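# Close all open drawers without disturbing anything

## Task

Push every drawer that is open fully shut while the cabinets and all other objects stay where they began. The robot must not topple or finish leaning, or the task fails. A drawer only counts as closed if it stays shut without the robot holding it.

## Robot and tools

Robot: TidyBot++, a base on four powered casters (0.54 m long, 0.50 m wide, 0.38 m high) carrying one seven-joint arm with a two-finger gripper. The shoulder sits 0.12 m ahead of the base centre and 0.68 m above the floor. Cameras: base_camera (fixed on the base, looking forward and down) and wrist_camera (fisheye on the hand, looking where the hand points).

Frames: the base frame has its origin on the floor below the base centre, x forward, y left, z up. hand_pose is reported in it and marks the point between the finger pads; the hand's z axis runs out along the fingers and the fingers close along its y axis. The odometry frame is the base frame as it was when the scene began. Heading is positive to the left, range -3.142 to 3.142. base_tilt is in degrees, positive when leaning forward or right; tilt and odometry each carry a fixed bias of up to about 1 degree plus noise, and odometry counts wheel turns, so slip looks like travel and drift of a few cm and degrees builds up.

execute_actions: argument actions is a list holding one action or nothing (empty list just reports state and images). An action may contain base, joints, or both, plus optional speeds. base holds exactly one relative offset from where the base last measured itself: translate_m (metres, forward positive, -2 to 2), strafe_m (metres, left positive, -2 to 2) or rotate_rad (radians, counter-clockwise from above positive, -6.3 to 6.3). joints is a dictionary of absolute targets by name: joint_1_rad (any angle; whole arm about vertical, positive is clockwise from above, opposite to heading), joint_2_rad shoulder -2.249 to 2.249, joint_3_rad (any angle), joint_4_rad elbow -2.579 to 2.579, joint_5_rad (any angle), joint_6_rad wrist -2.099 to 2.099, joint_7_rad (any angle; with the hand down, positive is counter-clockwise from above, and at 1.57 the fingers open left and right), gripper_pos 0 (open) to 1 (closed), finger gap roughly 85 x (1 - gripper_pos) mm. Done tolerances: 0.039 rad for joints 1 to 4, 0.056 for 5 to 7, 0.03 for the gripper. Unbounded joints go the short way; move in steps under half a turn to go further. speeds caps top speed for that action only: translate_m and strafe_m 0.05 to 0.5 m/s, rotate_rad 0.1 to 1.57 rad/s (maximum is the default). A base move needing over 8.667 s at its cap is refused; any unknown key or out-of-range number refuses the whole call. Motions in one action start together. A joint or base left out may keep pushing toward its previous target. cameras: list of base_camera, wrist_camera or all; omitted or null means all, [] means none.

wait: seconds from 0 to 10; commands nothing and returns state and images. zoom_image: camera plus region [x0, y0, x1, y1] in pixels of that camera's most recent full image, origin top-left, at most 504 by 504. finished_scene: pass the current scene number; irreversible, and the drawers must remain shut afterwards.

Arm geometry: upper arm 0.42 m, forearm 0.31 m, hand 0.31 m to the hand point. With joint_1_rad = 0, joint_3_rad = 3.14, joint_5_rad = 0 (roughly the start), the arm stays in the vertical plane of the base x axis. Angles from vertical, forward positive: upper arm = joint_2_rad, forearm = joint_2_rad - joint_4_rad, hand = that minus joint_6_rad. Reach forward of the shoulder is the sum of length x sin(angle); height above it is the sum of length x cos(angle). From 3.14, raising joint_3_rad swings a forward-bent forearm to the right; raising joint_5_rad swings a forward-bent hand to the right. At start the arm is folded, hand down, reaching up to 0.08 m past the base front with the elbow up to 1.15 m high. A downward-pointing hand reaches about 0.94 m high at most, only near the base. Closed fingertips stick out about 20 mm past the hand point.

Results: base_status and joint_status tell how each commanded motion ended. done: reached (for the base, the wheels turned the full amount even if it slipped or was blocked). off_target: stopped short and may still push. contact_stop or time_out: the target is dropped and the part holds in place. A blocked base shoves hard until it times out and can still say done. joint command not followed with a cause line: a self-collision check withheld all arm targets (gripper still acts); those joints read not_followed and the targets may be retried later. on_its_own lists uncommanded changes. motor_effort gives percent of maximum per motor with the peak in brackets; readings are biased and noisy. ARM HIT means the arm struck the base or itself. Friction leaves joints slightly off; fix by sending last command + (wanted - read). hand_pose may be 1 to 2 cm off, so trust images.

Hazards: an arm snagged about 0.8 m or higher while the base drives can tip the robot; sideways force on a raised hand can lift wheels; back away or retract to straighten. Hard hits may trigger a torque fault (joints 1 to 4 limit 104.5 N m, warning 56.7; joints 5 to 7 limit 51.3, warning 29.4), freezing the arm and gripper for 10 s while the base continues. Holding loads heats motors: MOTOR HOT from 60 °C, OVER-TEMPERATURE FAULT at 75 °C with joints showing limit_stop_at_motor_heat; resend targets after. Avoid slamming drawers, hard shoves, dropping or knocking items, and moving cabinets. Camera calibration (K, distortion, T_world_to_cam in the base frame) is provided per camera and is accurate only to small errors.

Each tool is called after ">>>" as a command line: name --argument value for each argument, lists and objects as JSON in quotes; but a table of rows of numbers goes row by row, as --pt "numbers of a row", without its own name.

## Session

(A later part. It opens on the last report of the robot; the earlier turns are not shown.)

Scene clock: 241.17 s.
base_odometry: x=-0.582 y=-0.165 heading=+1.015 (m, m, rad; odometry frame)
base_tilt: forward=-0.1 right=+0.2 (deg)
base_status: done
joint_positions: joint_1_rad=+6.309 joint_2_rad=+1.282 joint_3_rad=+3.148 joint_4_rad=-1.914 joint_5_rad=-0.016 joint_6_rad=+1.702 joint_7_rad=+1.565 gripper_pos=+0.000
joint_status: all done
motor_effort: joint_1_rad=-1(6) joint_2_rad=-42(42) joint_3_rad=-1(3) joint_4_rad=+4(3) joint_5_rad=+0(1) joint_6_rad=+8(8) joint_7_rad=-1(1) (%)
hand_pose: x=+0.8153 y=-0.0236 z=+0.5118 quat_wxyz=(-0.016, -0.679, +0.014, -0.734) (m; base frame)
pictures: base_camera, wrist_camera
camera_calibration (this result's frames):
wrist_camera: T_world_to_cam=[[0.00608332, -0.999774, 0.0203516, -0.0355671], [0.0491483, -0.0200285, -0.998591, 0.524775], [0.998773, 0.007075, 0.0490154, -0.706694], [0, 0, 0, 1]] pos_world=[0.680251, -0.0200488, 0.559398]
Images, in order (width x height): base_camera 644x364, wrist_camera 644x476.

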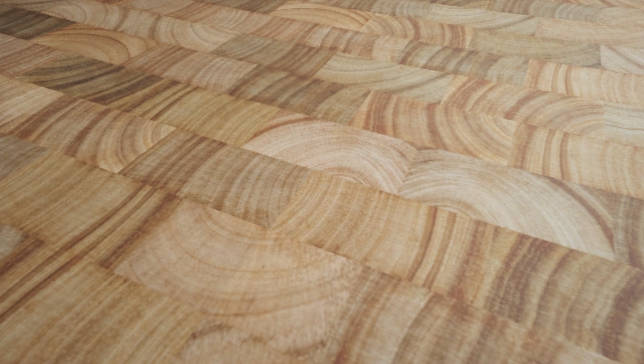

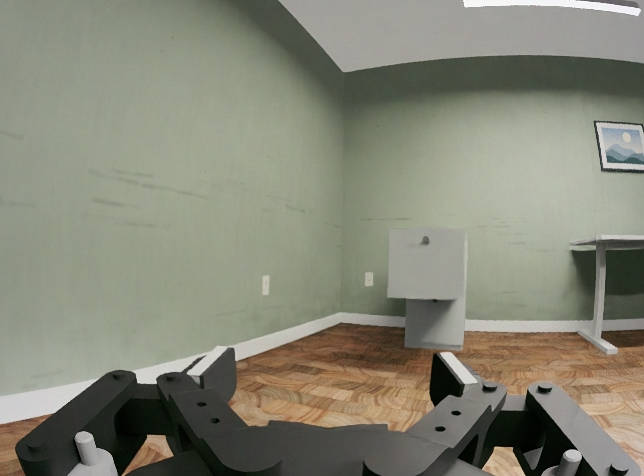

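>>> execute_actions --actions '[{"base": {"translate_m": 1.48}, "joints": {"joint_1_rad": 0.0}}]'

Scene clock: 246.70 s.
base_odometry: x=+0.200 y=+1.092 heading=+1.014 (m, m, rad; odometry frame)
base_tilt: forward=-0.1 right=+0.2 (deg)
base_status: done
joint_positions: joint_1_rad=+6.300 joint_2_rad=+1.281 joint_3_rad=+3.148 joint_4_rad=-1.917 joint_5_rad=-0.016 joint_6_rad=+1.701 joint_7_rad=+1.565 gripper_pos=+0.000
joint_status: all done
motor_effort: joint_1_rad=-1(3) joint_2_rad=-42(44) joint_3_rad=-1(2) joint_4_rad=+3(4) joint_5_rad=+0(1) joint_6_rad=+8(8) joint_7_rad=-1(1) (%)
hand_pose: x=+0.8146 y=-0.0177 z=+0.5107 quat_wxyz=(-0.013, -0.681, +0.011, -0.732) (m; base frame)
pictures: base_camera, wrist_camera
camera_calibration (this result's frames):
wrist_camera: T_world_to_cam=[[0.0146072, -0.99969, 0.0201465, -0.0364662], [0.0450254, -0.0194705, -0.998796, 0.527347], [0.998879, 0.0154967, 0.0447271, -0.703682], [0, 0, 0, 1]] pos_world=[0.679682, -0.0152824, 0.558921]
Images, in order (width x height): base_camera 644x364, wrist_camera 644x476.

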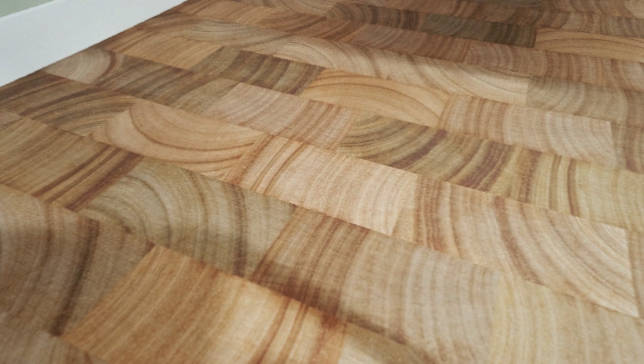

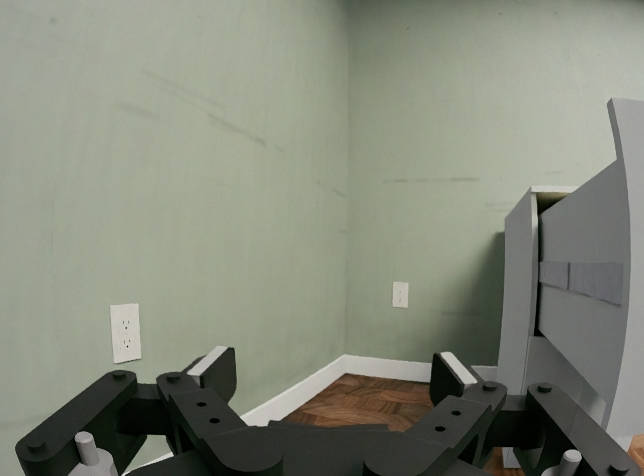

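>>> execute_actions --actions '[{"base": {"rotate_rad": -0.455}, "speeds": {"rotate_rad": 0.7}}]'

Scene clock: 259.03 s.
base_odometry: x=+0.200 y=+1.092 heading=+0.559 (m, m, rad; odometry frame)
base_tilt: forward=-0.1 right=+0.2 (deg)
base_status: done
joint_positions: joint_1_rad=+6.289 joint_2_rad=+1.281 joint_3_rad=+3.145 joint_4_rad=-1.917 joint_5_rad=-0.016 joint_6_rad=+1.701 joint_7_rad=+1.565 gripper_pos=+0.000
joint_status: not commanded
motor_effort: joint_1_rad=-1(3) joint_2_rad=-42(43) joint_3_rad=-1(3) joint_4_rad=+3(3) joint_5_rad=+0(0) joint_6_rad=+8(8) joint_7_rad=-1(1) (%)
hand_pose: x=+0.8147 y=-0.0087 z=+0.5107 quat_wxyz=(-0.008, -0.681, +0.008, -0.732) (m; base frame)
pictures: base_camera, wrist_camera
camera_calibration (this result's frames):
wrist_camera: T_world_to_cam=[[0.0269144, -0.999479, 0.0178243, -0.036348], [0.0452565, -0.0165941, -0.998838, 0.527383], [0.998613, 0.0276897, 0.0447863, -0.703688], [0, 0, 0, 1]] pos_world=[0.679823, -0.00809262, 0.558934]
Images, in order (width x height): base_camera 644x364, wrist_camera 644x476.

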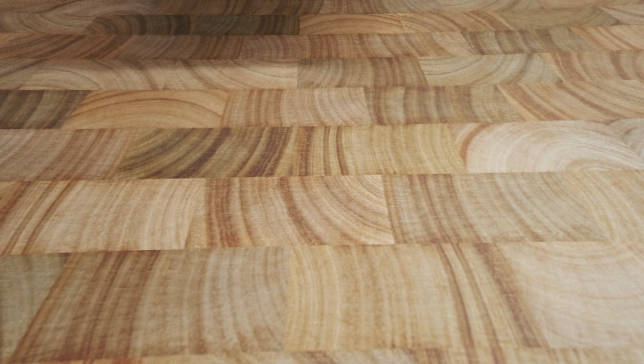

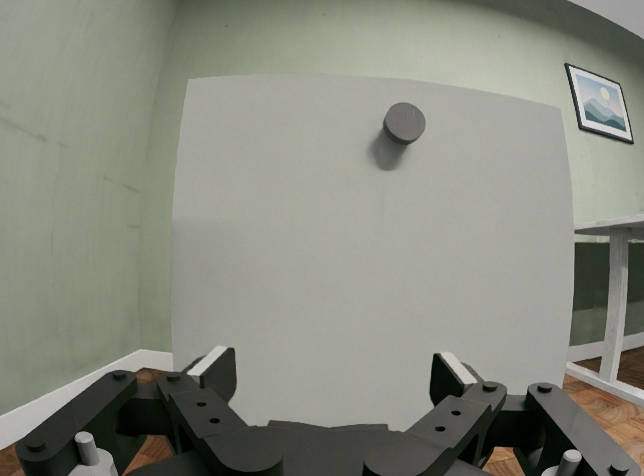

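>>> execute_actions --actions '[{"base": {"strafe_m": -0.06}, "speeds": {"strafe_m": 0.2}}]' --cameras '["wrist_camera"]'

>>> execute_actions --actions '[{"base": {"translate_m": 0.3}, "speeds": {"translate_m": 0.1}}]'

Scene clock: 266.73 s.
base_odometry: x=+0.232 y=+1.041 heading=+0.558 (m, m, rad; odometry frame)
base_tilt: forward=-0.1 right=+0.2 (deg)
base_status: done
joint_positions: joint_1_rad=+6.294 joint_2_rad=+1.281 joint_3_rad=+3.145 joint_4_rad=-1.917 joint_5_rad=-0.016 joint_6_rad=+1.701 joint_7_rad=+1.565 gripper_pos=+0.000
joint_status: not commanded
motor_effort: joint_1_rad=-1(5) joint_2_rad=-42(43) joint_3_rad=-1(3) joint_4_rad=+3(3) joint_5_rad=-1(1) joint_6_rad=+8(8) joint_7_rad=-1(1) (%)
hand_pose: x=+0.8147 y=-0.0122 z=+0.5107 quat_wxyz=(-0.010, -0.681, +0.010, -0.732) (m; base frame)
pictures: wrist_camera
camera_calibration (this result's frames):
wrist_camera: T_world_to_cam=[[0.0219855, -0.999599, 0.0178235, -0.0357625], [0.0450651, -0.0168189, -0.998842, 0.527451], [0.998742, 0.0227633, 0.0446773, -0.703653], [0, 0, 0, 1]] pos_world=[0.679784, -0.0108596, 0.558915]
Images, in order (width x height): wrist_camera 644x476.

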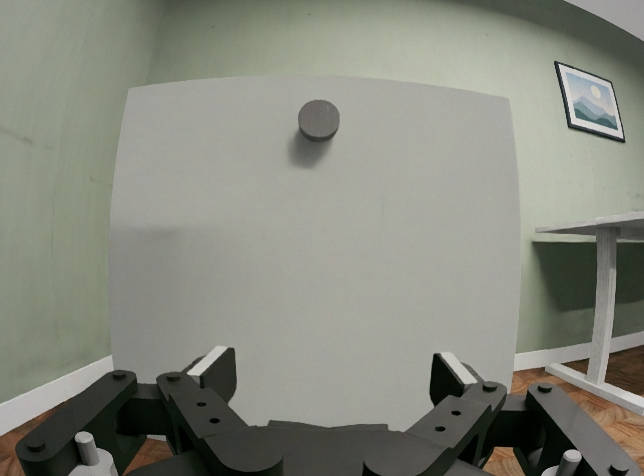

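Scene clock: 270.27 s.
base_odometry: x=+0.487 y=+1.200 heading=+0.558 (m, m, rad; odometry frame)
base_tilt: forward=-0.1 right=+0.2 (deg)
base_status: done
joint_positions: joint_1_rad=+6.294 joint_2_rad=+1.279 joint_3_rad=+3.145 joint_4_rad=-1.935 joint_5_rad=-0.016 joint_6_rad=+1.700 joint_7_rad=+1.565 gripper_pos=+0.000
joint_status: not commanded
motor_effort: joint_1_rad=+0(1) joint_2_rad=-43(48) joint_3_rad=-1(1) joint_4_rad=+3(14) joint_5_rad=+0(3) joint_6_rad=+8(8) joint_7_rad=-1(0) (%)
hand_pose: x=+0.8098 y=-0.0121 z=+0.5070 quat_wxyz=(-0.010, -0.687, +0.010, -0.727) (m; base frame)
pictures: base_camera, wrist_camera
camera_calibration (this result's frames):
wrist_camera: T_world_to_cam=[[0.0222159, -0.999604, 0.0172841, -0.035462], [0.0292631, -0.0166308, -0.999433, 0.537078], [0.999325, 0.0227091, 0.028882, -0.691145], [0, 0, 0, 1]] pos_world=[0.675749, -0.0108206, 0.557348]
Images, in order (width x height): base_camera 644x364, wrist_camera 644x476.

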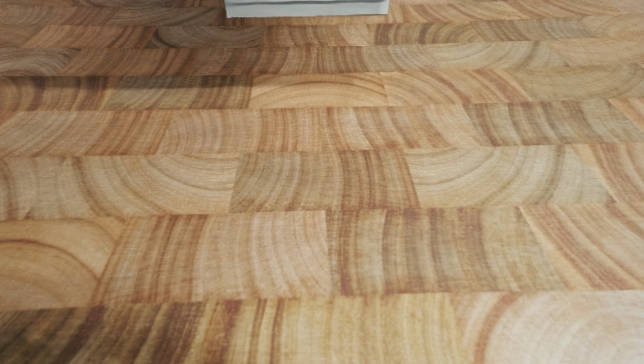

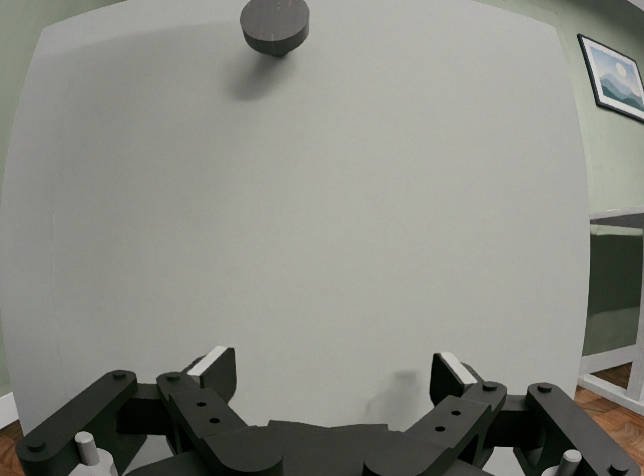

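>>> execute_actions --actions '[{"base": {"translate_m": 0.26}, "speeds": {"translate_m": 0.12}}]'

Scene clock: 281.33 s.
base_odometry: x=+0.707 y=+1.338 heading=+0.558 (m, m, rad; odometry frame)
base_tilt: forward=-0.1 right=+0.2 (deg)
base_status: done
joint_positions: joint_1_rad=+6.293 joint_2_rad=+1.277 joint_3_rad=+3.145 joint_4_rad=-1.939 joint_5_rad=-0.016 joint_6_rad=+1.700 joint_7_rad=+1.565 gripper_pos=+0.000
joint_status: not commanded
motor_effort: joint_1_rad=-1(3) joint_2_rad=-42(45) joint_3_rad=-1(1) joint_4_rad=+3(21) joint_5_rad=+0(4) joint_6_rad=+8(8) joint_7_rad=-1(0) (%)
hand_pose: x=+0.8091 y=-0.0118 z=+0.5069 quat_wxyz=(-0.009, -0.688, +0.009, -0.726) (m; base frame)
pictures: base_camera, wrist_camera
camera_calibration (this result's frames):
wrist_camera: T_world_to_cam=[[0.0227473, -0.999594, 0.0171763, -0.0355039], [0.0266881, -0.0165675, -0.999507, 0.539096], [0.999385, 0.0231945, 0.0263004, -0.689173], [0, 0, 0, 1]] pos_world=[0.675169, -0.010573, 0.557565]
Images, in order (width x height): base_camera 644x364, wrist_camera 644x476.

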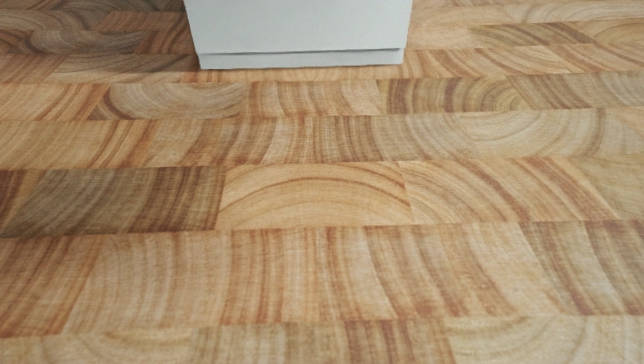

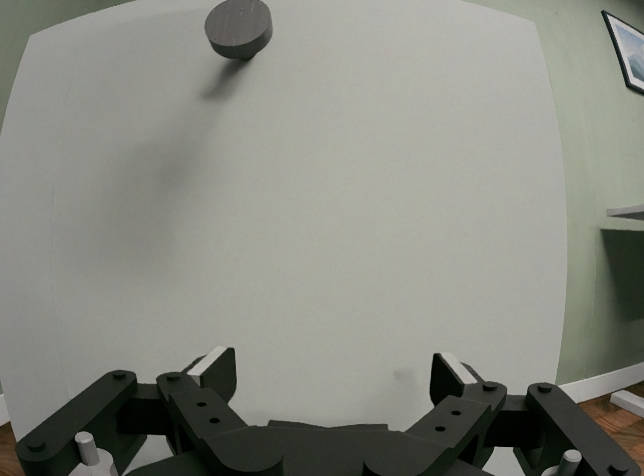

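>>> execute_actions --actions '[{"base": {"translate_m": 0.08}, "speeds": {"translate_m": 0.06}}]'

Scene clock: 287.93 s.
base_odometry: x=+0.776 y=+1.380 heading=+0.558 (m, m, rad; odometry frame)
base_tilt: forward=-0.1 right=+0.2 (deg)
base_status: done
joint_positions: joint_1_rad=+6.293 joint_2_rad=+1.277 joint_3_rad=+3.145 joint_4_rad=-1.940 joint_5_rad=-0.016 joint_6_rad=+1.699 joint_7_rad=+1.565 gripper_pos=+0.000
joint_status: not commanded
motor_effort: joint_1_rad=-1(1) joint_2_rad=-42(46) joint_3_rad=-1(1) joint_4_rad=+3(15) joint_5_rad=+0(3) joint_6_rad=+8(8) joint_7_rad=-1(1) (%)
hand_pose: x=+0.8087 y=-0.0118 z=+0.5066 quat_wxyz=(-0.009, -0.688, +0.009, -0.726) (m; base frame)
pictures: base_camera, wrist_camera
camera_calibration (this result's frames):
wrist_camera: T_world_to_cam=[[0.0227647, -0.999594, 0.017128, -0.0354763], [0.0253044, -0.0165508, -0.999543, 0.539989], [0.999421, 0.0231877, 0.0249174, -0.688064], [0, 0, 0, 1]] pos_world=[0.674809, -0.01057, 0.557494]
Images, in order (width x height): base_camera 644x364, wrist_camera 644x476.

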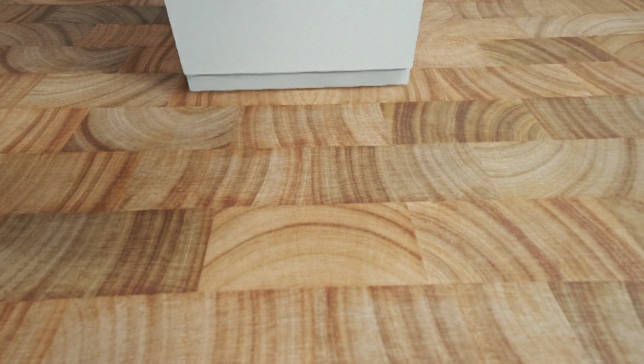

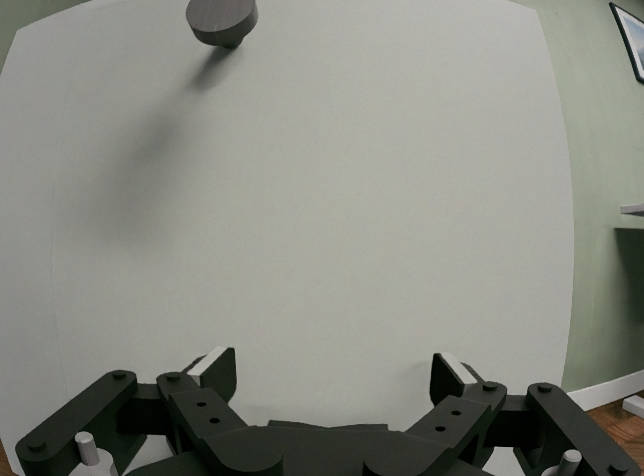

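>>> execute_actions --actions '[{"base": {"translate_m": 0.03}, "speeds": {"translate_m": 0.05}}]'

Scene clock: 290.13 s.
base_odometry: x=+0.801 y=+1.396 heading=+0.558 (m, m, rad; odometry frame)
base_tilt: forward=-0.1 right=+0.2 (deg)
base_status: done
joint_positions: joint_1_rad=+6.293 joint_2_rad=+1.277 joint_3_rad=+3.145 joint_4_rad=-1.966 joint_5_rad=-0.016 joint_6_rad=+1.699 joint_7_rad=+1.565 gripper_pos=+0.000
joint_status: not commanded
motor_effort: joint_1_rad=-1(1) joint_2_rad=-44(47) joint_3_rad=-1(1) joint_4_rad=+10(16) joint_5_rad=-2(2) joint_6_rad=+6(8) joint_7_rad=-1(0) (%)
hand_pose: x=+0.8010 y=-0.0117 z=+0.4993 quat_wxyz=(-0.009, -0.698, +0.009, -0.716) (m; base frame)
pictures: base_camera, wrist_camera
camera_calibration (this result's frames):
wrist_camera: T_world_to_cam=[[0.0231042, -0.999601, 0.0162226, -0.0349396], [-0.000943412, -0.0162487, -0.999868, 0.554066], [0.999733, 0.0230858, -0.00131845, -0.667362], [0, 0, 0, 1]] pos_world=[0.668513, -0.0105162, 0.553679]
Images, in order (width x height): base_camera 644x364, wrist_camera 644x476.

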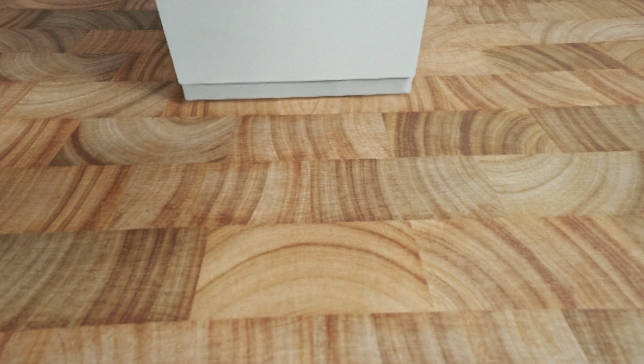

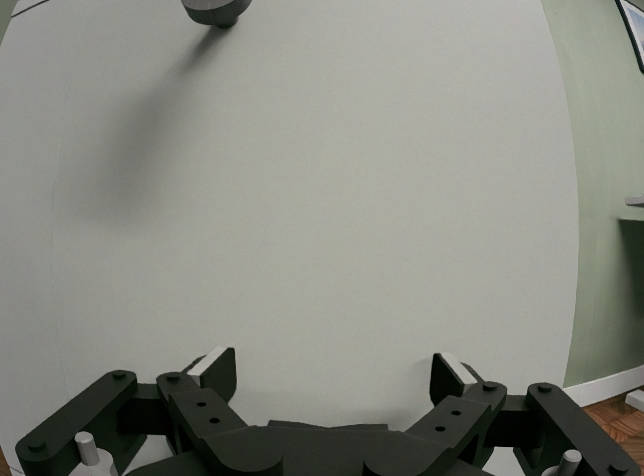

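>>> execute_actions --actions '[{"base": {"translate_m": 0.02}, "speeds": {"translate_m": 0.05}}]' --cameras '["wrist_camera"]'

>>> execute_actions --actions '[{"base": {"translate_m": -0.3}, "speeds": {"translate_m": 0.3}}]'

Scene clock: 293.83 s.
base_odometry: x=+0.817 y=+1.406 heading=+0.558 (m, m, rad; odometry frame)
base_tilt: forward=-0.2 right=+0.2 (deg)
base_status: done
joint_positions: joint_1_rad=+6.293 joint_2_rad=+1.276 joint_3_rad=+3.145 joint_4_rad=-2.027 joint_5_rad=-0.016 joint_6_rad=+1.699 joint_7_rad=+1.565 gripper_pos=+0.000
joint_status: not commanded
motor_effort: joint_1_rad=-2(2) joint_2_rad=-45(48) joint_3_rad=-1(1) joint_4_rad=+20(24) joint_5_rad=-2(3) joint_6_rad=+1(6) joint_7_rad=+0(1) (%)
hand_pose: x=+0.7821 y=-0.0116 z=+0.4834 quat_wxyz=(-0.010, -0.719, +0.009, -0.695) (m; base frame)
pictures: wrist_camera
camera_calibration (this result's frames):
wrist_camera: T_world_to_cam=[[0.023794, -0.999616, 0.0141781, -0.0336441], [-0.0605138, -0.0155962, -0.998046, 0.583844], [0.997884, 0.0228895, -0.0608617, -0.61823], [0, 0, 0, 1]] pos_world=[0.653053, -0.0103744, 0.545553]
Images, in order (width x height): wrist_camera 644x476.

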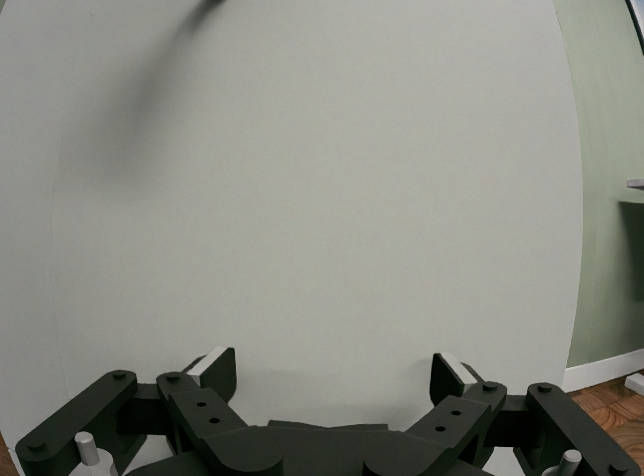

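Scene clock: 295.83 s.
base_odometry: x=+0.563 y=+1.247 heading=+0.558 (m, m, rad; odometry frame)
base_tilt: forward=-0.2 right=+0.2 (deg)
base_status: done
joint_positions: joint_1_rad=+6.293 joint_2_rad=+1.261 joint_3_rad=+3.145 joint_4_rad=-1.925 joint_5_rad=-0.016 joint_6_rad=+1.687 joint_7_rad=+1.565 gripper_pos=+0.000
joint_status: not commanded
motor_effort: joint_1_rad=-1(3) joint_2_rad=-43(51) joint_3_rad=-1(2) joint_4_rad=+4(19) joint_5_rad=+0(2) joint_6_rad=+8(10) joint_7_rad=-1(0) (%)
hand_pose: x=+0.8162 y=-0.0118 z=+0.5185 quat_wxyz=(-0.009, -0.681, +0.009, -0.732) (m; base frame)
pictures: base_camera, wrist_camera
camera_calibration (this result's frames):
wrist_camera: T_world_to_cam=[[0.0225227, -0.999594, 0.0174353, -0.0358211], [0.0440983, -0.0164295, -0.998892, 0.535971], [0.998773, 0.0232666, 0.0437103, -0.705101], [0, 0, 0, 1]] pos_world=[0.681408, -0.0105955, 0.566822]
Images, in order (width x height): base_camera 644x364, wrist_camera 644x476.

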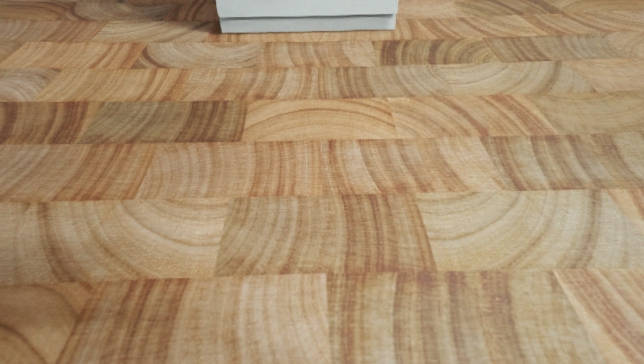

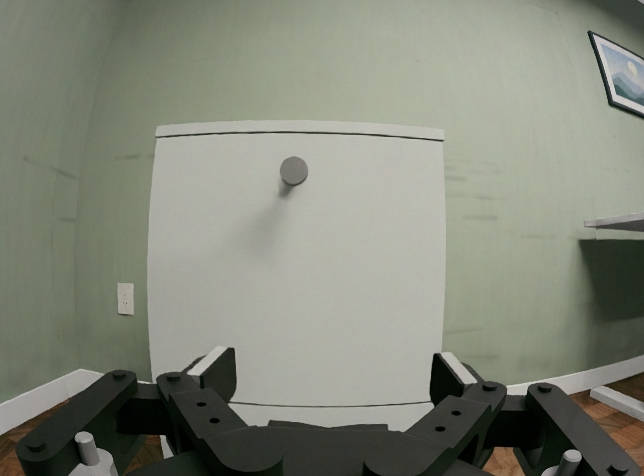

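The final 2 cm went fully into arm compression (hard stop). Let me verify with zooms.

>>> zoom_image --camera "wrist_camera" --region '[130, 100, 470, 200]'

>>> zoom_image --camera "wrist_camera" --region '[130, 340, 470, 440]'

Region (130, 100, 470, 200) of wrist_camera's 644x476 image, scaled by 1.482; it fills the top 148 rows of this view, and the rest is white.

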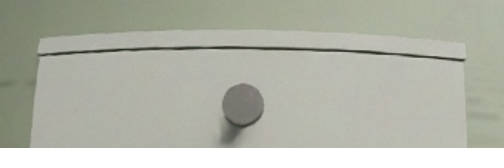

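Region (130, 340, 470, 440) of wrist_camera's 644x476 image, scaled by 1.482; it fills the top 148 rows of this view, and the rest is white.

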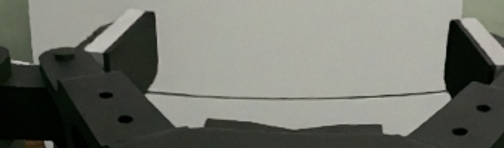

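>>> zoom_image --camera "wrist_camera" --region '[140, 110, 220, 170]'

>>> zoom_image --camera "wrist_camera" --region '[390, 110, 470, 170]'

Region (140, 110, 220, 170) of wrist_camera's 644x476 image, scaled by 6.300; it fills the top 378 rows of this view, and the rest is white.

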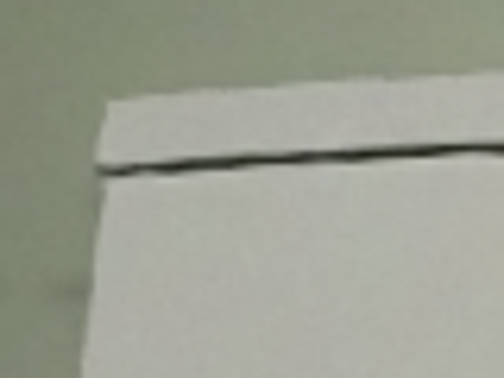

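Region (390, 110, 470, 170) of wrist_camera's 644x476 image, scaled by 6.300; it fills the top 378 rows of this view, and the rest is white.

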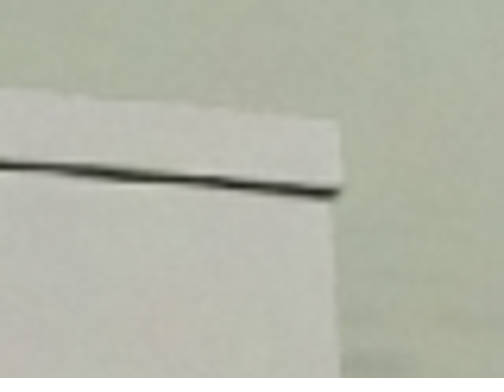

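>>> execute_actions --actions '[{"base": {"rotate_rad": -0.8}, "speeds": {"rotate_rad": 1.0}}]'

Scene clock: 318.27 s.
base_odometry: x=+0.563 y=+1.247 heading=-0.242 (m, m, rad; odometry frame)
base_tilt: forward=-0.1 right=+0.2 (deg)
base_status: done
joint_positions: joint_1_rad=+6.289 joint_2_rad=+1.261 joint_3_rad=+3.144 joint_4_rad=-1.925 joint_5_rad=-0.016 joint_6_rad=+1.687 joint_7_rad=+1.565 gripper_pos=+0.000
joint_status: not commanded
motor_effort: joint_1_rad=-1(5) joint_2_rad=-43(43) joint_3_rad=-1(3) joint_4_rad=+3(4) joint_5_rad=+0(1) joint_6_rad=+8(8) joint_7_rad=-1(1) (%)
hand_pose: x=+0.8163 y=-0.0086 z=+0.5185 quat_wxyz=(-0.007, -0.681, +0.008, -0.732) (m; base frame)
pictures: base_camera, wrist_camera
camera_calibration (this result's frames):
wrist_camera: T_world_to_cam=[[0.0268961, -0.999503, 0.0164202, -0.0356496], [0.0441759, -0.0152217, -0.998908, 0.535985], [0.998662, 0.0275921, 0.0437446, -0.705108], [0, 0, 0, 1]] pos_world=[0.681446, -0.00801787, 0.566829]
Images, in order (width x height): base_camera 644x364, wrist_camera 644x476.

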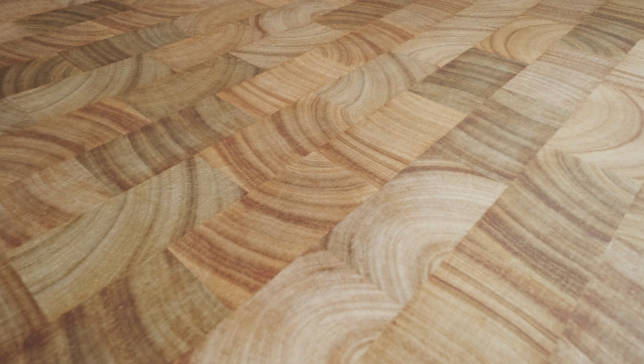

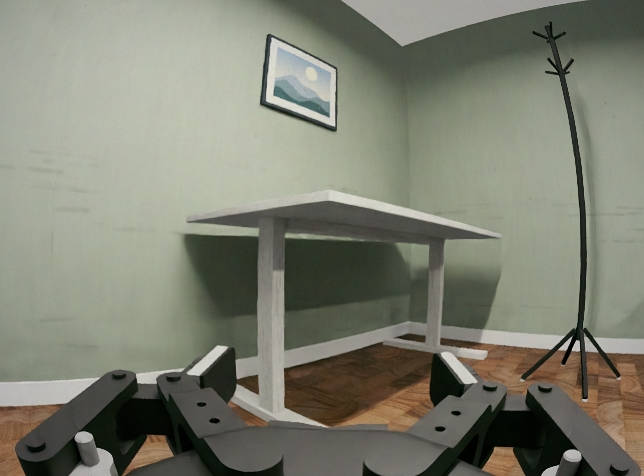

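>>> execute_actions --actions '[{"base": {"rotate_rad": -0.77}, "joints": {"joint_1_rad": 0.0, "joint_2_rad": 1.44, "joint_4_rad": -1.80, "joint_6_rad": 1.70}, "speeds": {"rotate_rad": 1.0}}]'

Scene clock: 322.60 s.
base_odometry: x=+0.563 y=+1.247 heading=-1.012 (m, m, rad; odometry frame)
base_tilt: forward=-0.1 right=+0.2 (deg)
base_status: done
joint_positions: joint_1_rad=+6.291 joint_2_rad=+1.428 joint_3_rad=+3.142 joint_4_rad=-1.815 joint_5_rad=-0.016 joint_6_rad=+1.687 joint_7_rad=+1.565 gripper_pos=+0.000
joint_status: all done
motor_effort: joint_1_rad=-1(4) joint_2_rad=-43(45) joint_3_rad=-1(3) joint_4_rad=+3(5) joint_5_rad=+0(1) joint_6_rad=+8(9) joint_7_rad=-1(1) (%)
hand_pose: x=+0.8148 y=-0.0092 z=+0.4332 quat_wxyz=(-0.007, -0.702, +0.009, -0.712) (m; base frame)
pictures: base_camera, wrist_camera
camera_calibration (this result's frames):
wrist_camera: T_world_to_cam=[[0.0263327, -0.999575, 0.012536, -0.0327025], [-0.0133717, -0.0128915, -0.999827, 0.498169], [0.999564, 0.0261605, -0.0137055, -0.675746], [0, 0, 0, 1]] pos_world=[0.682974, -0.0085886, 0.489232]
Images, in order (width x height): base_camera 644x364, wrist_camera 644x476.

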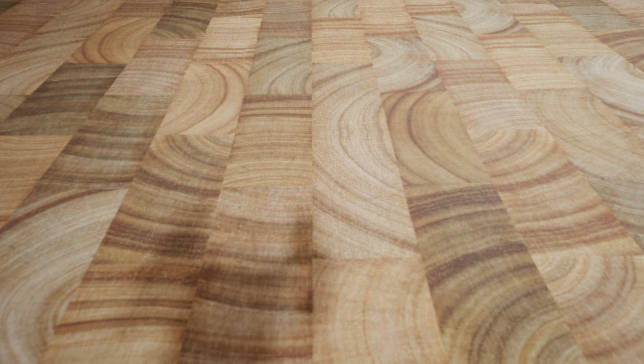

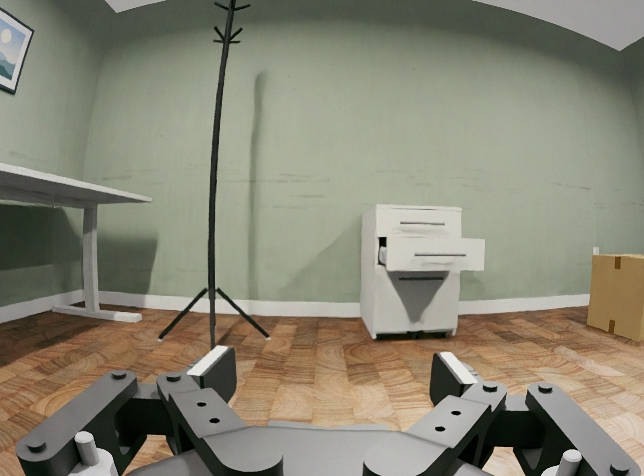

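>>> execute_actions --actions '[{"base": {"strafe_m": -0.365}}]' --cameras '["wrist_camera"]'

>>> execute_actions --actions '[{"base": {"translate_m": 0.8}}]'

Scene clock: 344.20 s.
base_odometry: x=+0.253 y=+1.054 heading=-1.012 (m, m, rad; odometry frame)
base_tilt: forward=-0.1 right=+0.2 (deg)
base_status: done
joint_positions: joint_1_rad=+6.292 joint_2_rad=+1.428 joint_3_rad=+3.142 joint_4_rad=-1.815 joint_5_rad=-0.016 joint_6_rad=+1.687 joint_7_rad=+1.565 gripper_pos=+0.000
joint_status: not commanded
motor_effort: joint_1_rad=+0(5) joint_2_rad=-42(44) joint_3_rad=-1(3) joint_4_rad=+2(3) joint_5_rad=+0(0) joint_6_rad=+8(8) joint_7_rad=-1(1) (%)
hand_pose: x=+0.8148 y=-0.0096 z=+0.4332 quat_wxyz=(-0.007, -0.702, +0.010, -0.712) (m; base frame)
pictures: wrist_camera
camera_calibration (this result's frames):
wrist_camera: T_world_to_cam=[[0.0257672, -0.999589, 0.012536, -0.0326352], [-0.0133788, -0.0128838, -0.999827, 0.49817], [0.999578, 0.025595, -0.0137053, -0.675748], [0, 0, 0, 1]] pos_world=[0.682969, -0.00890766, 0.489232]
Images, in order (width x height): wrist_camera 644x476.

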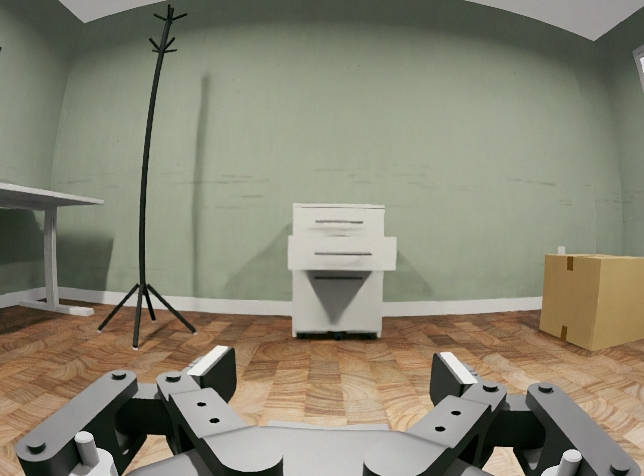

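Scene clock: 347.17 s.
base_odometry: x=+0.677 y=+0.375 heading=-1.012 (m, m, rad; odometry frame)
base_tilt: forward=-0.1 right=+0.2 (deg)
base_status: done
joint_positions: joint_1_rad=+6.292 joint_2_rad=+1.429 joint_3_rad=+3.142 joint_4_rad=-1.812 joint_5_rad=-0.016 joint_6_rad=+1.687 joint_7_rad=+1.565 gripper_pos=+0.000
joint_status: not commanded
motor_effort: joint_1_rad=-1(0) joint_2_rad=-43(46) joint_3_rad=-1(1) joint_4_rad=+2(4) joint_5_rad=+0(0) joint_6_rad=+8(8) joint_7_rad=-1(1) (%)
hand_pose: x=+0.8158 y=-0.0096 z=+0.4340 quat_wxyz=(-0.007, -0.701, +0.010, -0.713) (m; base frame)
pictures: base_camera, wrist_camera
camera_calibration (this result's frames):
wrist_camera: T_world_to_cam=[[0.0257298, -0.999589, 0.0126428, -0.0326941], [-0.0102659, -0.0129106, -0.999864, 0.496491], [0.999616, 0.0255965, -0.0105939, -0.678082], [0, 0, 0, 1]] pos_world=[0.683759, -0.00891418, 0.489653]
Images, in order (width x height): base_camera 644x364, wrist_camera 644x476.

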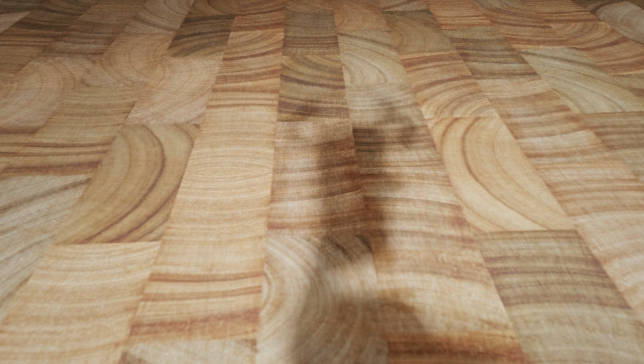

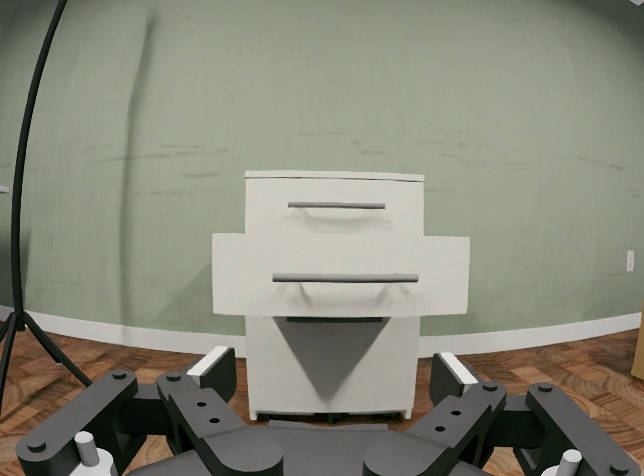

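>>> execute_actions --actions '[{"joints": {"joint_7_rad": 0.0, "gripper_pos": 0.2}}]' --cameras '["wrist_camera"]'

Scene clock: 372.50 s.
base_odometry: x=+0.677 y=+0.375 heading=-1.012 (m, m, rad; odometry frame)
base_tilt: forward=-0.1 right=+0.2 (deg)
base_status: not commanded
joint_positions: joint_1_rad=+6.292 joint_2_rad=+1.429 joint_3_rad=+3.142 joint_4_rad=-1.812 joint_5_rad=-0.016 joint_6_rad=+1.687 joint_7_rad=-0.001 gripper_pos=+0.200
joint_status: all done
motor_effort: joint_1_rad=-1(0) joint_2_rad=-43(43) joint_3_rad=-1(1) joint_4_rad=+3(1) joint_5_rad=+0(1) joint_6_rad=+8(8) joint_7_rad=-1(2) (%)
hand_pose: x=+0.8158 y=-0.0096 z=+0.4340 quat_wxyz=(+0.498, -0.490, +0.501, -0.511) (m; base frame)
pictures: wrist_camera
camera_calibration (this result's frames):
wrist_camera: T_world_to_cam=[[0.0670324, -0.0183142, -0.997583, 0.38152], [-0.00269154, 0.999825, -0.0185362, 0.0741505], [0.997747, 0.00392756, 0.0669714, -0.71043], [0, 0, 0, 1]] pos_world=[0.683455, -0.06436, 0.429551]
Images, in order (width x height): wrist_camera 644x476.

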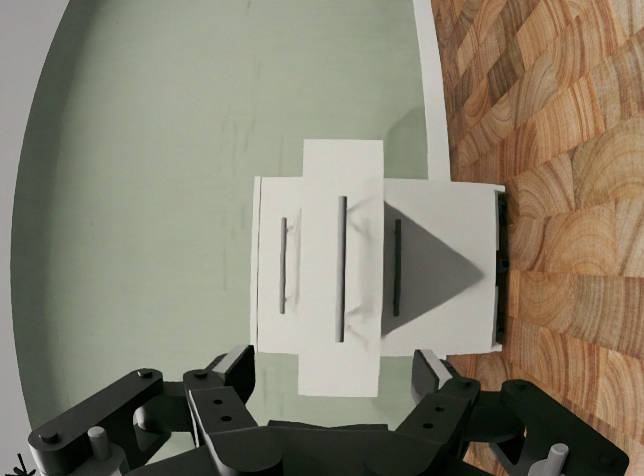

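>>> execute_actions --actions '[{"base": {"translate_m": 0.2}, "joints": {"joint_2_rad": 1.415}, "speeds": {"translate_m": 0.2}}]' --cameras '["wrist_camera"]'

Scene clock: 383.13 s.
base_odometry: x=+0.783 y=+0.205 heading=-1.013 (m, m, rad; odometry frame)
base_tilt: forward=-0.1 right=+0.2 (deg)
base_status: done
joint_positions: joint_1_rad=+6.292 joint_2_rad=+1.427 joint_3_rad=+3.142 joint_4_rad=-1.810 joint_5_rad=-0.016 joint_6_rad=+1.687 joint_7_rad=-0.001 gripper_pos=+0.200
joint_status: all done
motor_effort: joint_1_rad=+0(3) joint_2_rad=-43(45) joint_3_rad=-1(2) joint_4_rad=+3(4) joint_5_rad=+0(0) joint_6_rad=+8(8) joint_7_rad=-1(1) (%)
hand_pose: x=+0.8164 y=-0.0096 z=+0.4353 quat_wxyz=(+0.498, -0.489, +0.501, -0.511) (m; base frame)
pictures: wrist_camera
camera_calibration (this result's frames):
wrist_camera: T_world_to_cam=[[0.0695027, -0.018335, -0.997413, 0.380666], [-0.00264643, 0.999824, -0.0185637, 0.0741566], [0.997578, 0.00392981, 0.069442, -0.712128], [0, 0, 0, 1]] pos_world=[0.684142, -0.0643656, 0.43051]
Images, in order (width x height): wrist_camera 644x476.

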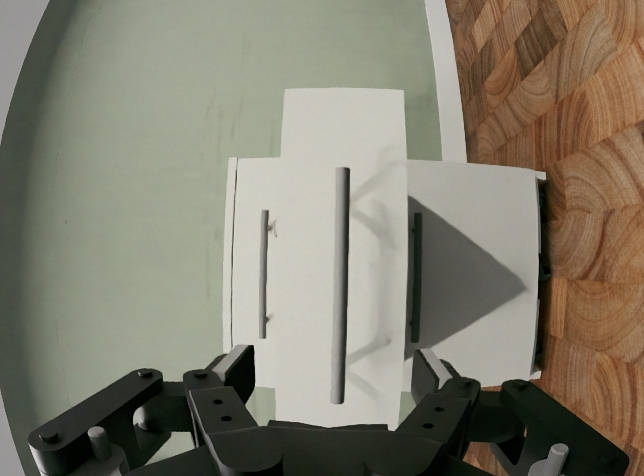

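>>> execute_actions --actions '[{"base": {"translate_m": 0.1}, "joints": {"joint_2_rad": 1.40}, "speeds": {"translate_m": 0.12}}]' --cameras '["wrist_camera"]'

Scene clock: 396.20 s.
base_odometry: x=+0.836 y=+0.120 heading=-1.013 (m, m, rad; odometry frame)
base_tilt: forward=-0.1 right=+0.2 (deg)
base_status: done
joint_positions: joint_1_rad=+6.292 joint_2_rad=+1.422 joint_3_rad=+3.142 joint_4_rad=-1.810 joint_5_rad=-0.016 joint_6_rad=+1.687 joint_7_rad=-0.001 gripper_pos=+0.200
joint_status: all done
motor_effort: joint_1_rad=-1(2) joint_2_rad=-42(44) joint_3_rad=-1(1) joint_4_rad=+3(4) joint_5_rad=+0(0) joint_6_rad=+7(8) joint_7_rad=-1(1) (%)
hand_pose: x=+0.8180 y=-0.0096 z=+0.4392 quat_wxyz=(+0.500, -0.488, +0.499, -0.513) (m; base frame)
pictures: wrist_camera
camera_calibration (this result's frames):
wrist_camera: T_world_to_cam=[[0.0755698, -0.0183862, -0.996971, 0.379303], [-0.00253331, 0.999823, -0.0186309, 0.0741834], [0.997137, 0.00393357, 0.0755098, -0.716238], [0, 0, 0, 1]] pos_world=[0.685711, -0.064379, 0.433619]
Images, in order (width x height): wrist_camera 644x476.

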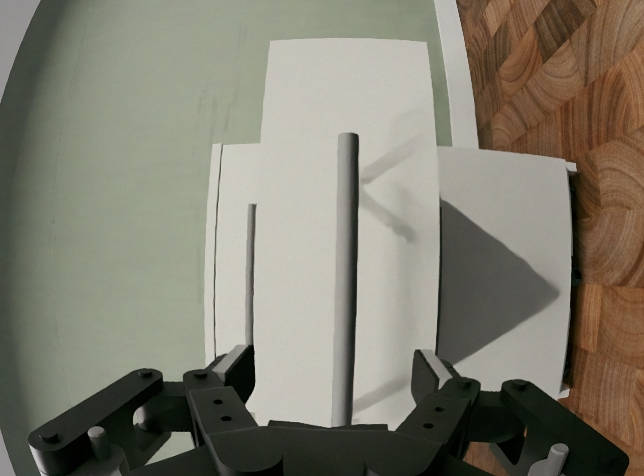

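>>> execute_actions --actions '[{"base": {"translate_m": 0.08}, "speeds": {"translate_m": 0.08}}]' --cameras '["wrist_camera"]'

Scene clock: 404.03 s.
base_odometry: x=+0.878 y=+0.052 heading=-1.013 (m, m, rad; odometry frame)
base_tilt: forward=-0.1 right=+0.2 (deg)
base_status: done
joint_positions: joint_1_rad=+6.292 joint_2_rad=+1.421 joint_3_rad=+3.142 joint_4_rad=-1.809 joint_5_rad=-0.016 joint_6_rad=+1.687 joint_7_rad=-0.001 gripper_pos=+0.200
joint_status: not commanded
motor_effort: joint_1_rad=+0(2) joint_2_rad=-43(44) joint_3_rad=-1(1) joint_4_rad=+3(4) joint_5_rad=+0(0) joint_6_rad=+8(8) joint_7_rad=-1(1) (%)
hand_pose: x=+0.8182 y=-0.0097 z=+0.4396 quat_wxyz=(+0.500, -0.488, +0.499, -0.513) (m; base frame)
pictures: wrist_camera
camera_calibration (this result's frames):
wrist_camera: T_world_to_cam=[[0.0763192, -0.0183925, -0.996914, 0.379041], [-0.0025197, 0.999823, -0.018639, 0.0741852], [0.99708, 0.00393444, 0.0762594, -0.716752], [0, 0, 0, 1]] pos_world=[0.685918, -0.0643806, 0.433913]
Images, in order (width x height): wrist_camera 644x476.

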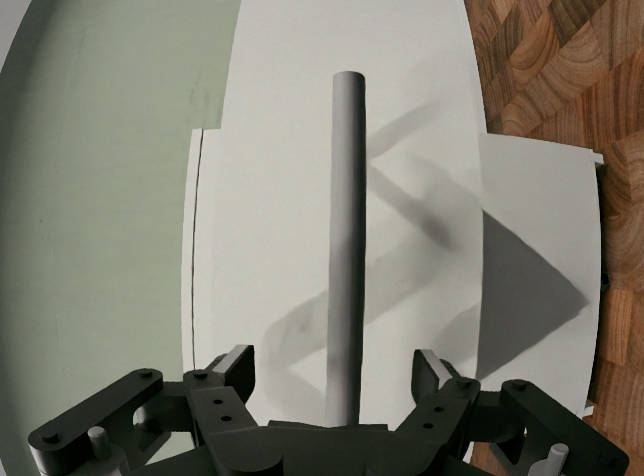

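>>> execute_actions --actions '[{"base": {"translate_m": 0.15}, "speeds": {"translate_m": 0.07}}]'

Scene clock: 411.27 s.
base_odometry: x=+0.958 y=-0.076 heading=-1.013 (m, m, rad; odometry frame)
base_tilt: forward=-0.1 right=+0.2 (deg)
base_status: done
joint_positions: joint_1_rad=+6.292 joint_2_rad=+1.421 joint_3_rad=+3.142 joint_4_rad=-1.809 joint_5_rad=-0.016 joint_6_rad=+1.687 joint_7_rad=-0.001 gripper_pos=+0.200
joint_status: not commanded
motor_effort: joint_1_rad=-1(2) joint_2_rad=-44(48) joint_3_rad=-1(1) joint_4_rad=+3(10) joint_5_rad=+0(1) joint_6_rad=+8(8) joint_7_rad=-1(1) (%)
hand_pose: x=+0.8183 y=-0.0097 z=+0.4400 quat_wxyz=(+0.500, -0.487, +0.499, -0.513) (m; base frame)
pictures: base_camera, wrist_camera
camera_calibration (this result's frames):
wrist_camera: T_world_to_cam=[[0.0769154, -0.0183979, -0.996868, 0.378928], [-0.00250867, 0.999823, -0.018646, 0.0741884], [0.997034, 0.00393498, 0.0768556, -0.717146], [0, 0, 0, 1]] pos_world=[0.68606, -0.0643818, 0.434241]
Images, in order (width x height): base_camera 644x364, wrist_camera 644x476.

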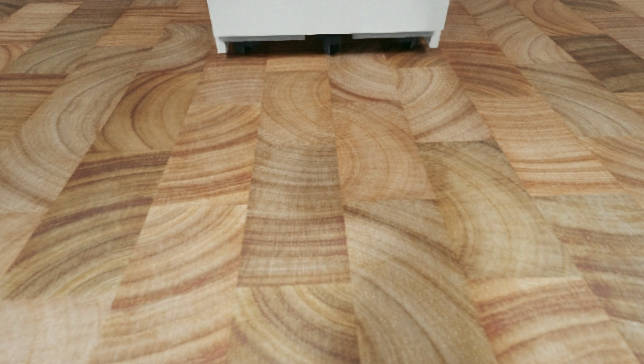

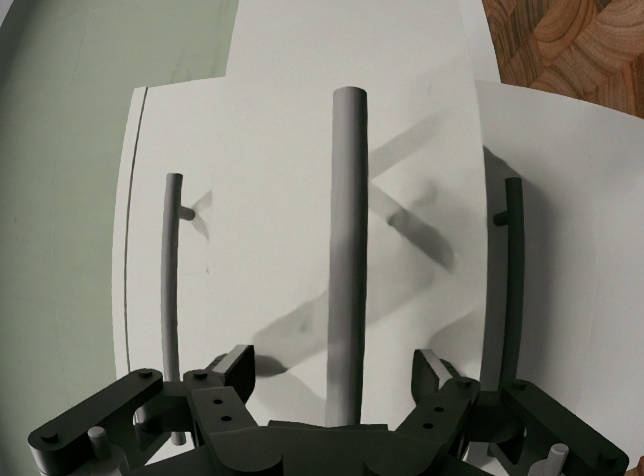

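>>> execute_actions --actions '[{"base": {"translate_m": 0.12}, "speeds": {"translate_m": 0.07}}]'

Scene clock: 416.90 s.
base_odometry: x=+1.021 y=-0.177 heading=-1.013 (m, m, rad; odometry frame)
base_tilt: forward=-0.1 right=+0.2 (deg)
base_status: done
joint_positions: joint_1_rad=+6.292 joint_2_rad=+1.421 joint_3_rad=+3.142 joint_4_rad=-1.826 joint_5_rad=-0.016 joint_6_rad=+1.687 joint_7_rad=-0.001 gripper_pos=+0.200
joint_status: not commanded
motor_effort: joint_1_rad=-1(2) joint_2_rad=-49(52) joint_3_rad=-1(2) joint_4_rad=+8(19) joint_5_rad=-1(2) joint_6_rad=+9(11) joint_7_rad=-1(1) (%)
hand_pose: x=+0.8132 y=-0.0096 z=+0.4353 quat_wxyz=(+0.496, -0.492, +0.503, -0.509) (m; base frame)
pictures: base_camera, wrist_camera
camera_calibration (this result's frames):
wrist_camera: T_world_to_cam=[[0.0609407, -0.0182762, -0.997974, 0.388104], [-0.00279825, 0.999825, -0.018481, 0.0742094], [0.998137, 0.00391883, 0.0608789, -0.705586], [0, 0, 0, 1]] pos_world=[0.680829, -0.0643383, 0.431644]
Images, in order (width x height): base_camera 644x364, wrist_camera 644x476.

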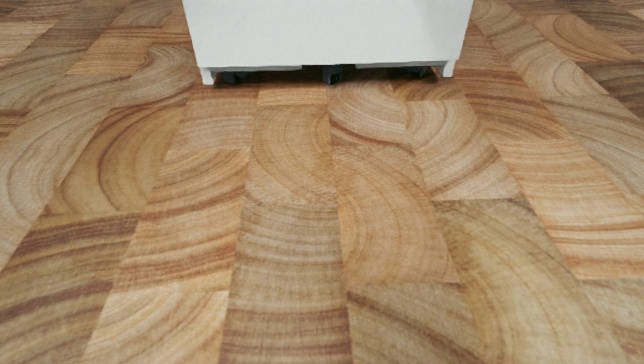

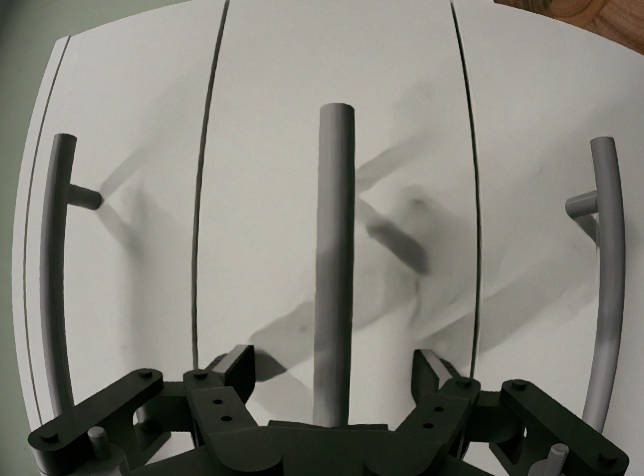

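>>> execute_actions --actions '[{"base": {"translate_m": 0.015}, "speeds": {"translate_m": 0.05}}]'

Scene clock: 424.57 s.
base_odometry: x=+1.029 y=-0.190 heading=-1.014 (m, m, rad; odometry frame)
base_tilt: forward=-0.2 right=+0.2 (deg)
base_status: done
joint_positions: joint_1_rad=+6.292 joint_2_rad=+1.424 joint_3_rad=+3.142 joint_4_rad=-1.869 joint_5_rad=-0.016 joint_6_rad=+1.725 joint_7_rad=-0.001 gripper_pos=+0.200
joint_status: not commanded
motor_effort: joint_1_rad=-3(3) joint_2_rad=-47(54) joint_3_rad=-2(2) joint_4_rad=+13(20) joint_5_rad=+1(1) joint_6_rad=+1(9) joint_7_rad=-1(0) (%)
hand_pose: x=+0.7992 y=-0.0095 z=+0.4338 quat_wxyz=(+0.494, -0.494, +0.505, -0.508) (m; base frame)
pictures: base_camera, wrist_camera
camera_calibration (this result's frames):
wrist_camera: T_world_to_cam=[[0.0533728, -0.0188014, -0.998398, 0.393707], [-0.00301402, 0.999815, -0.0189893, 0.0743912], [0.99857, 0.0040227, 0.0533063, -0.688585], [0, 0, 0, 1]] pos_world=[0.666812, -0.0642052, 0.431195]
Images, in order (width x height): base_camera 644x364, wrist_camera 644x476.

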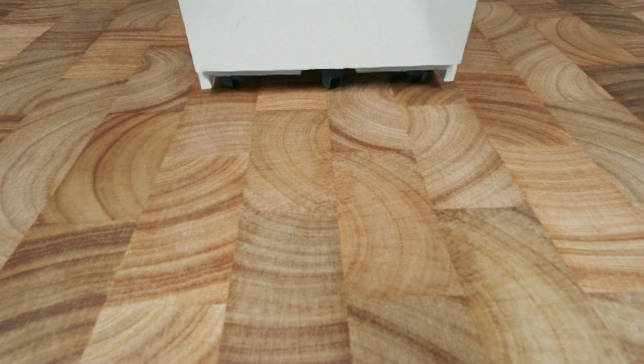

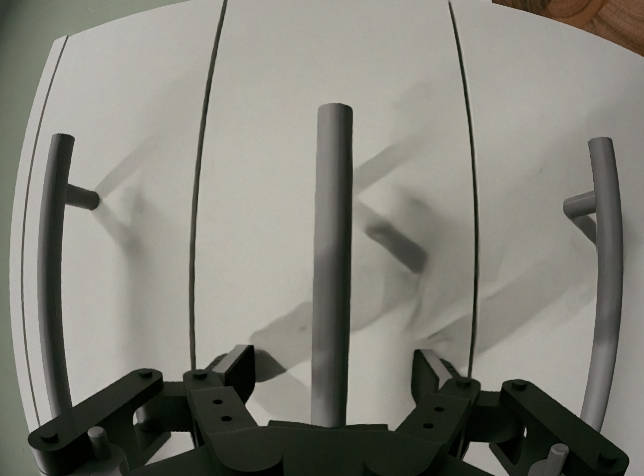

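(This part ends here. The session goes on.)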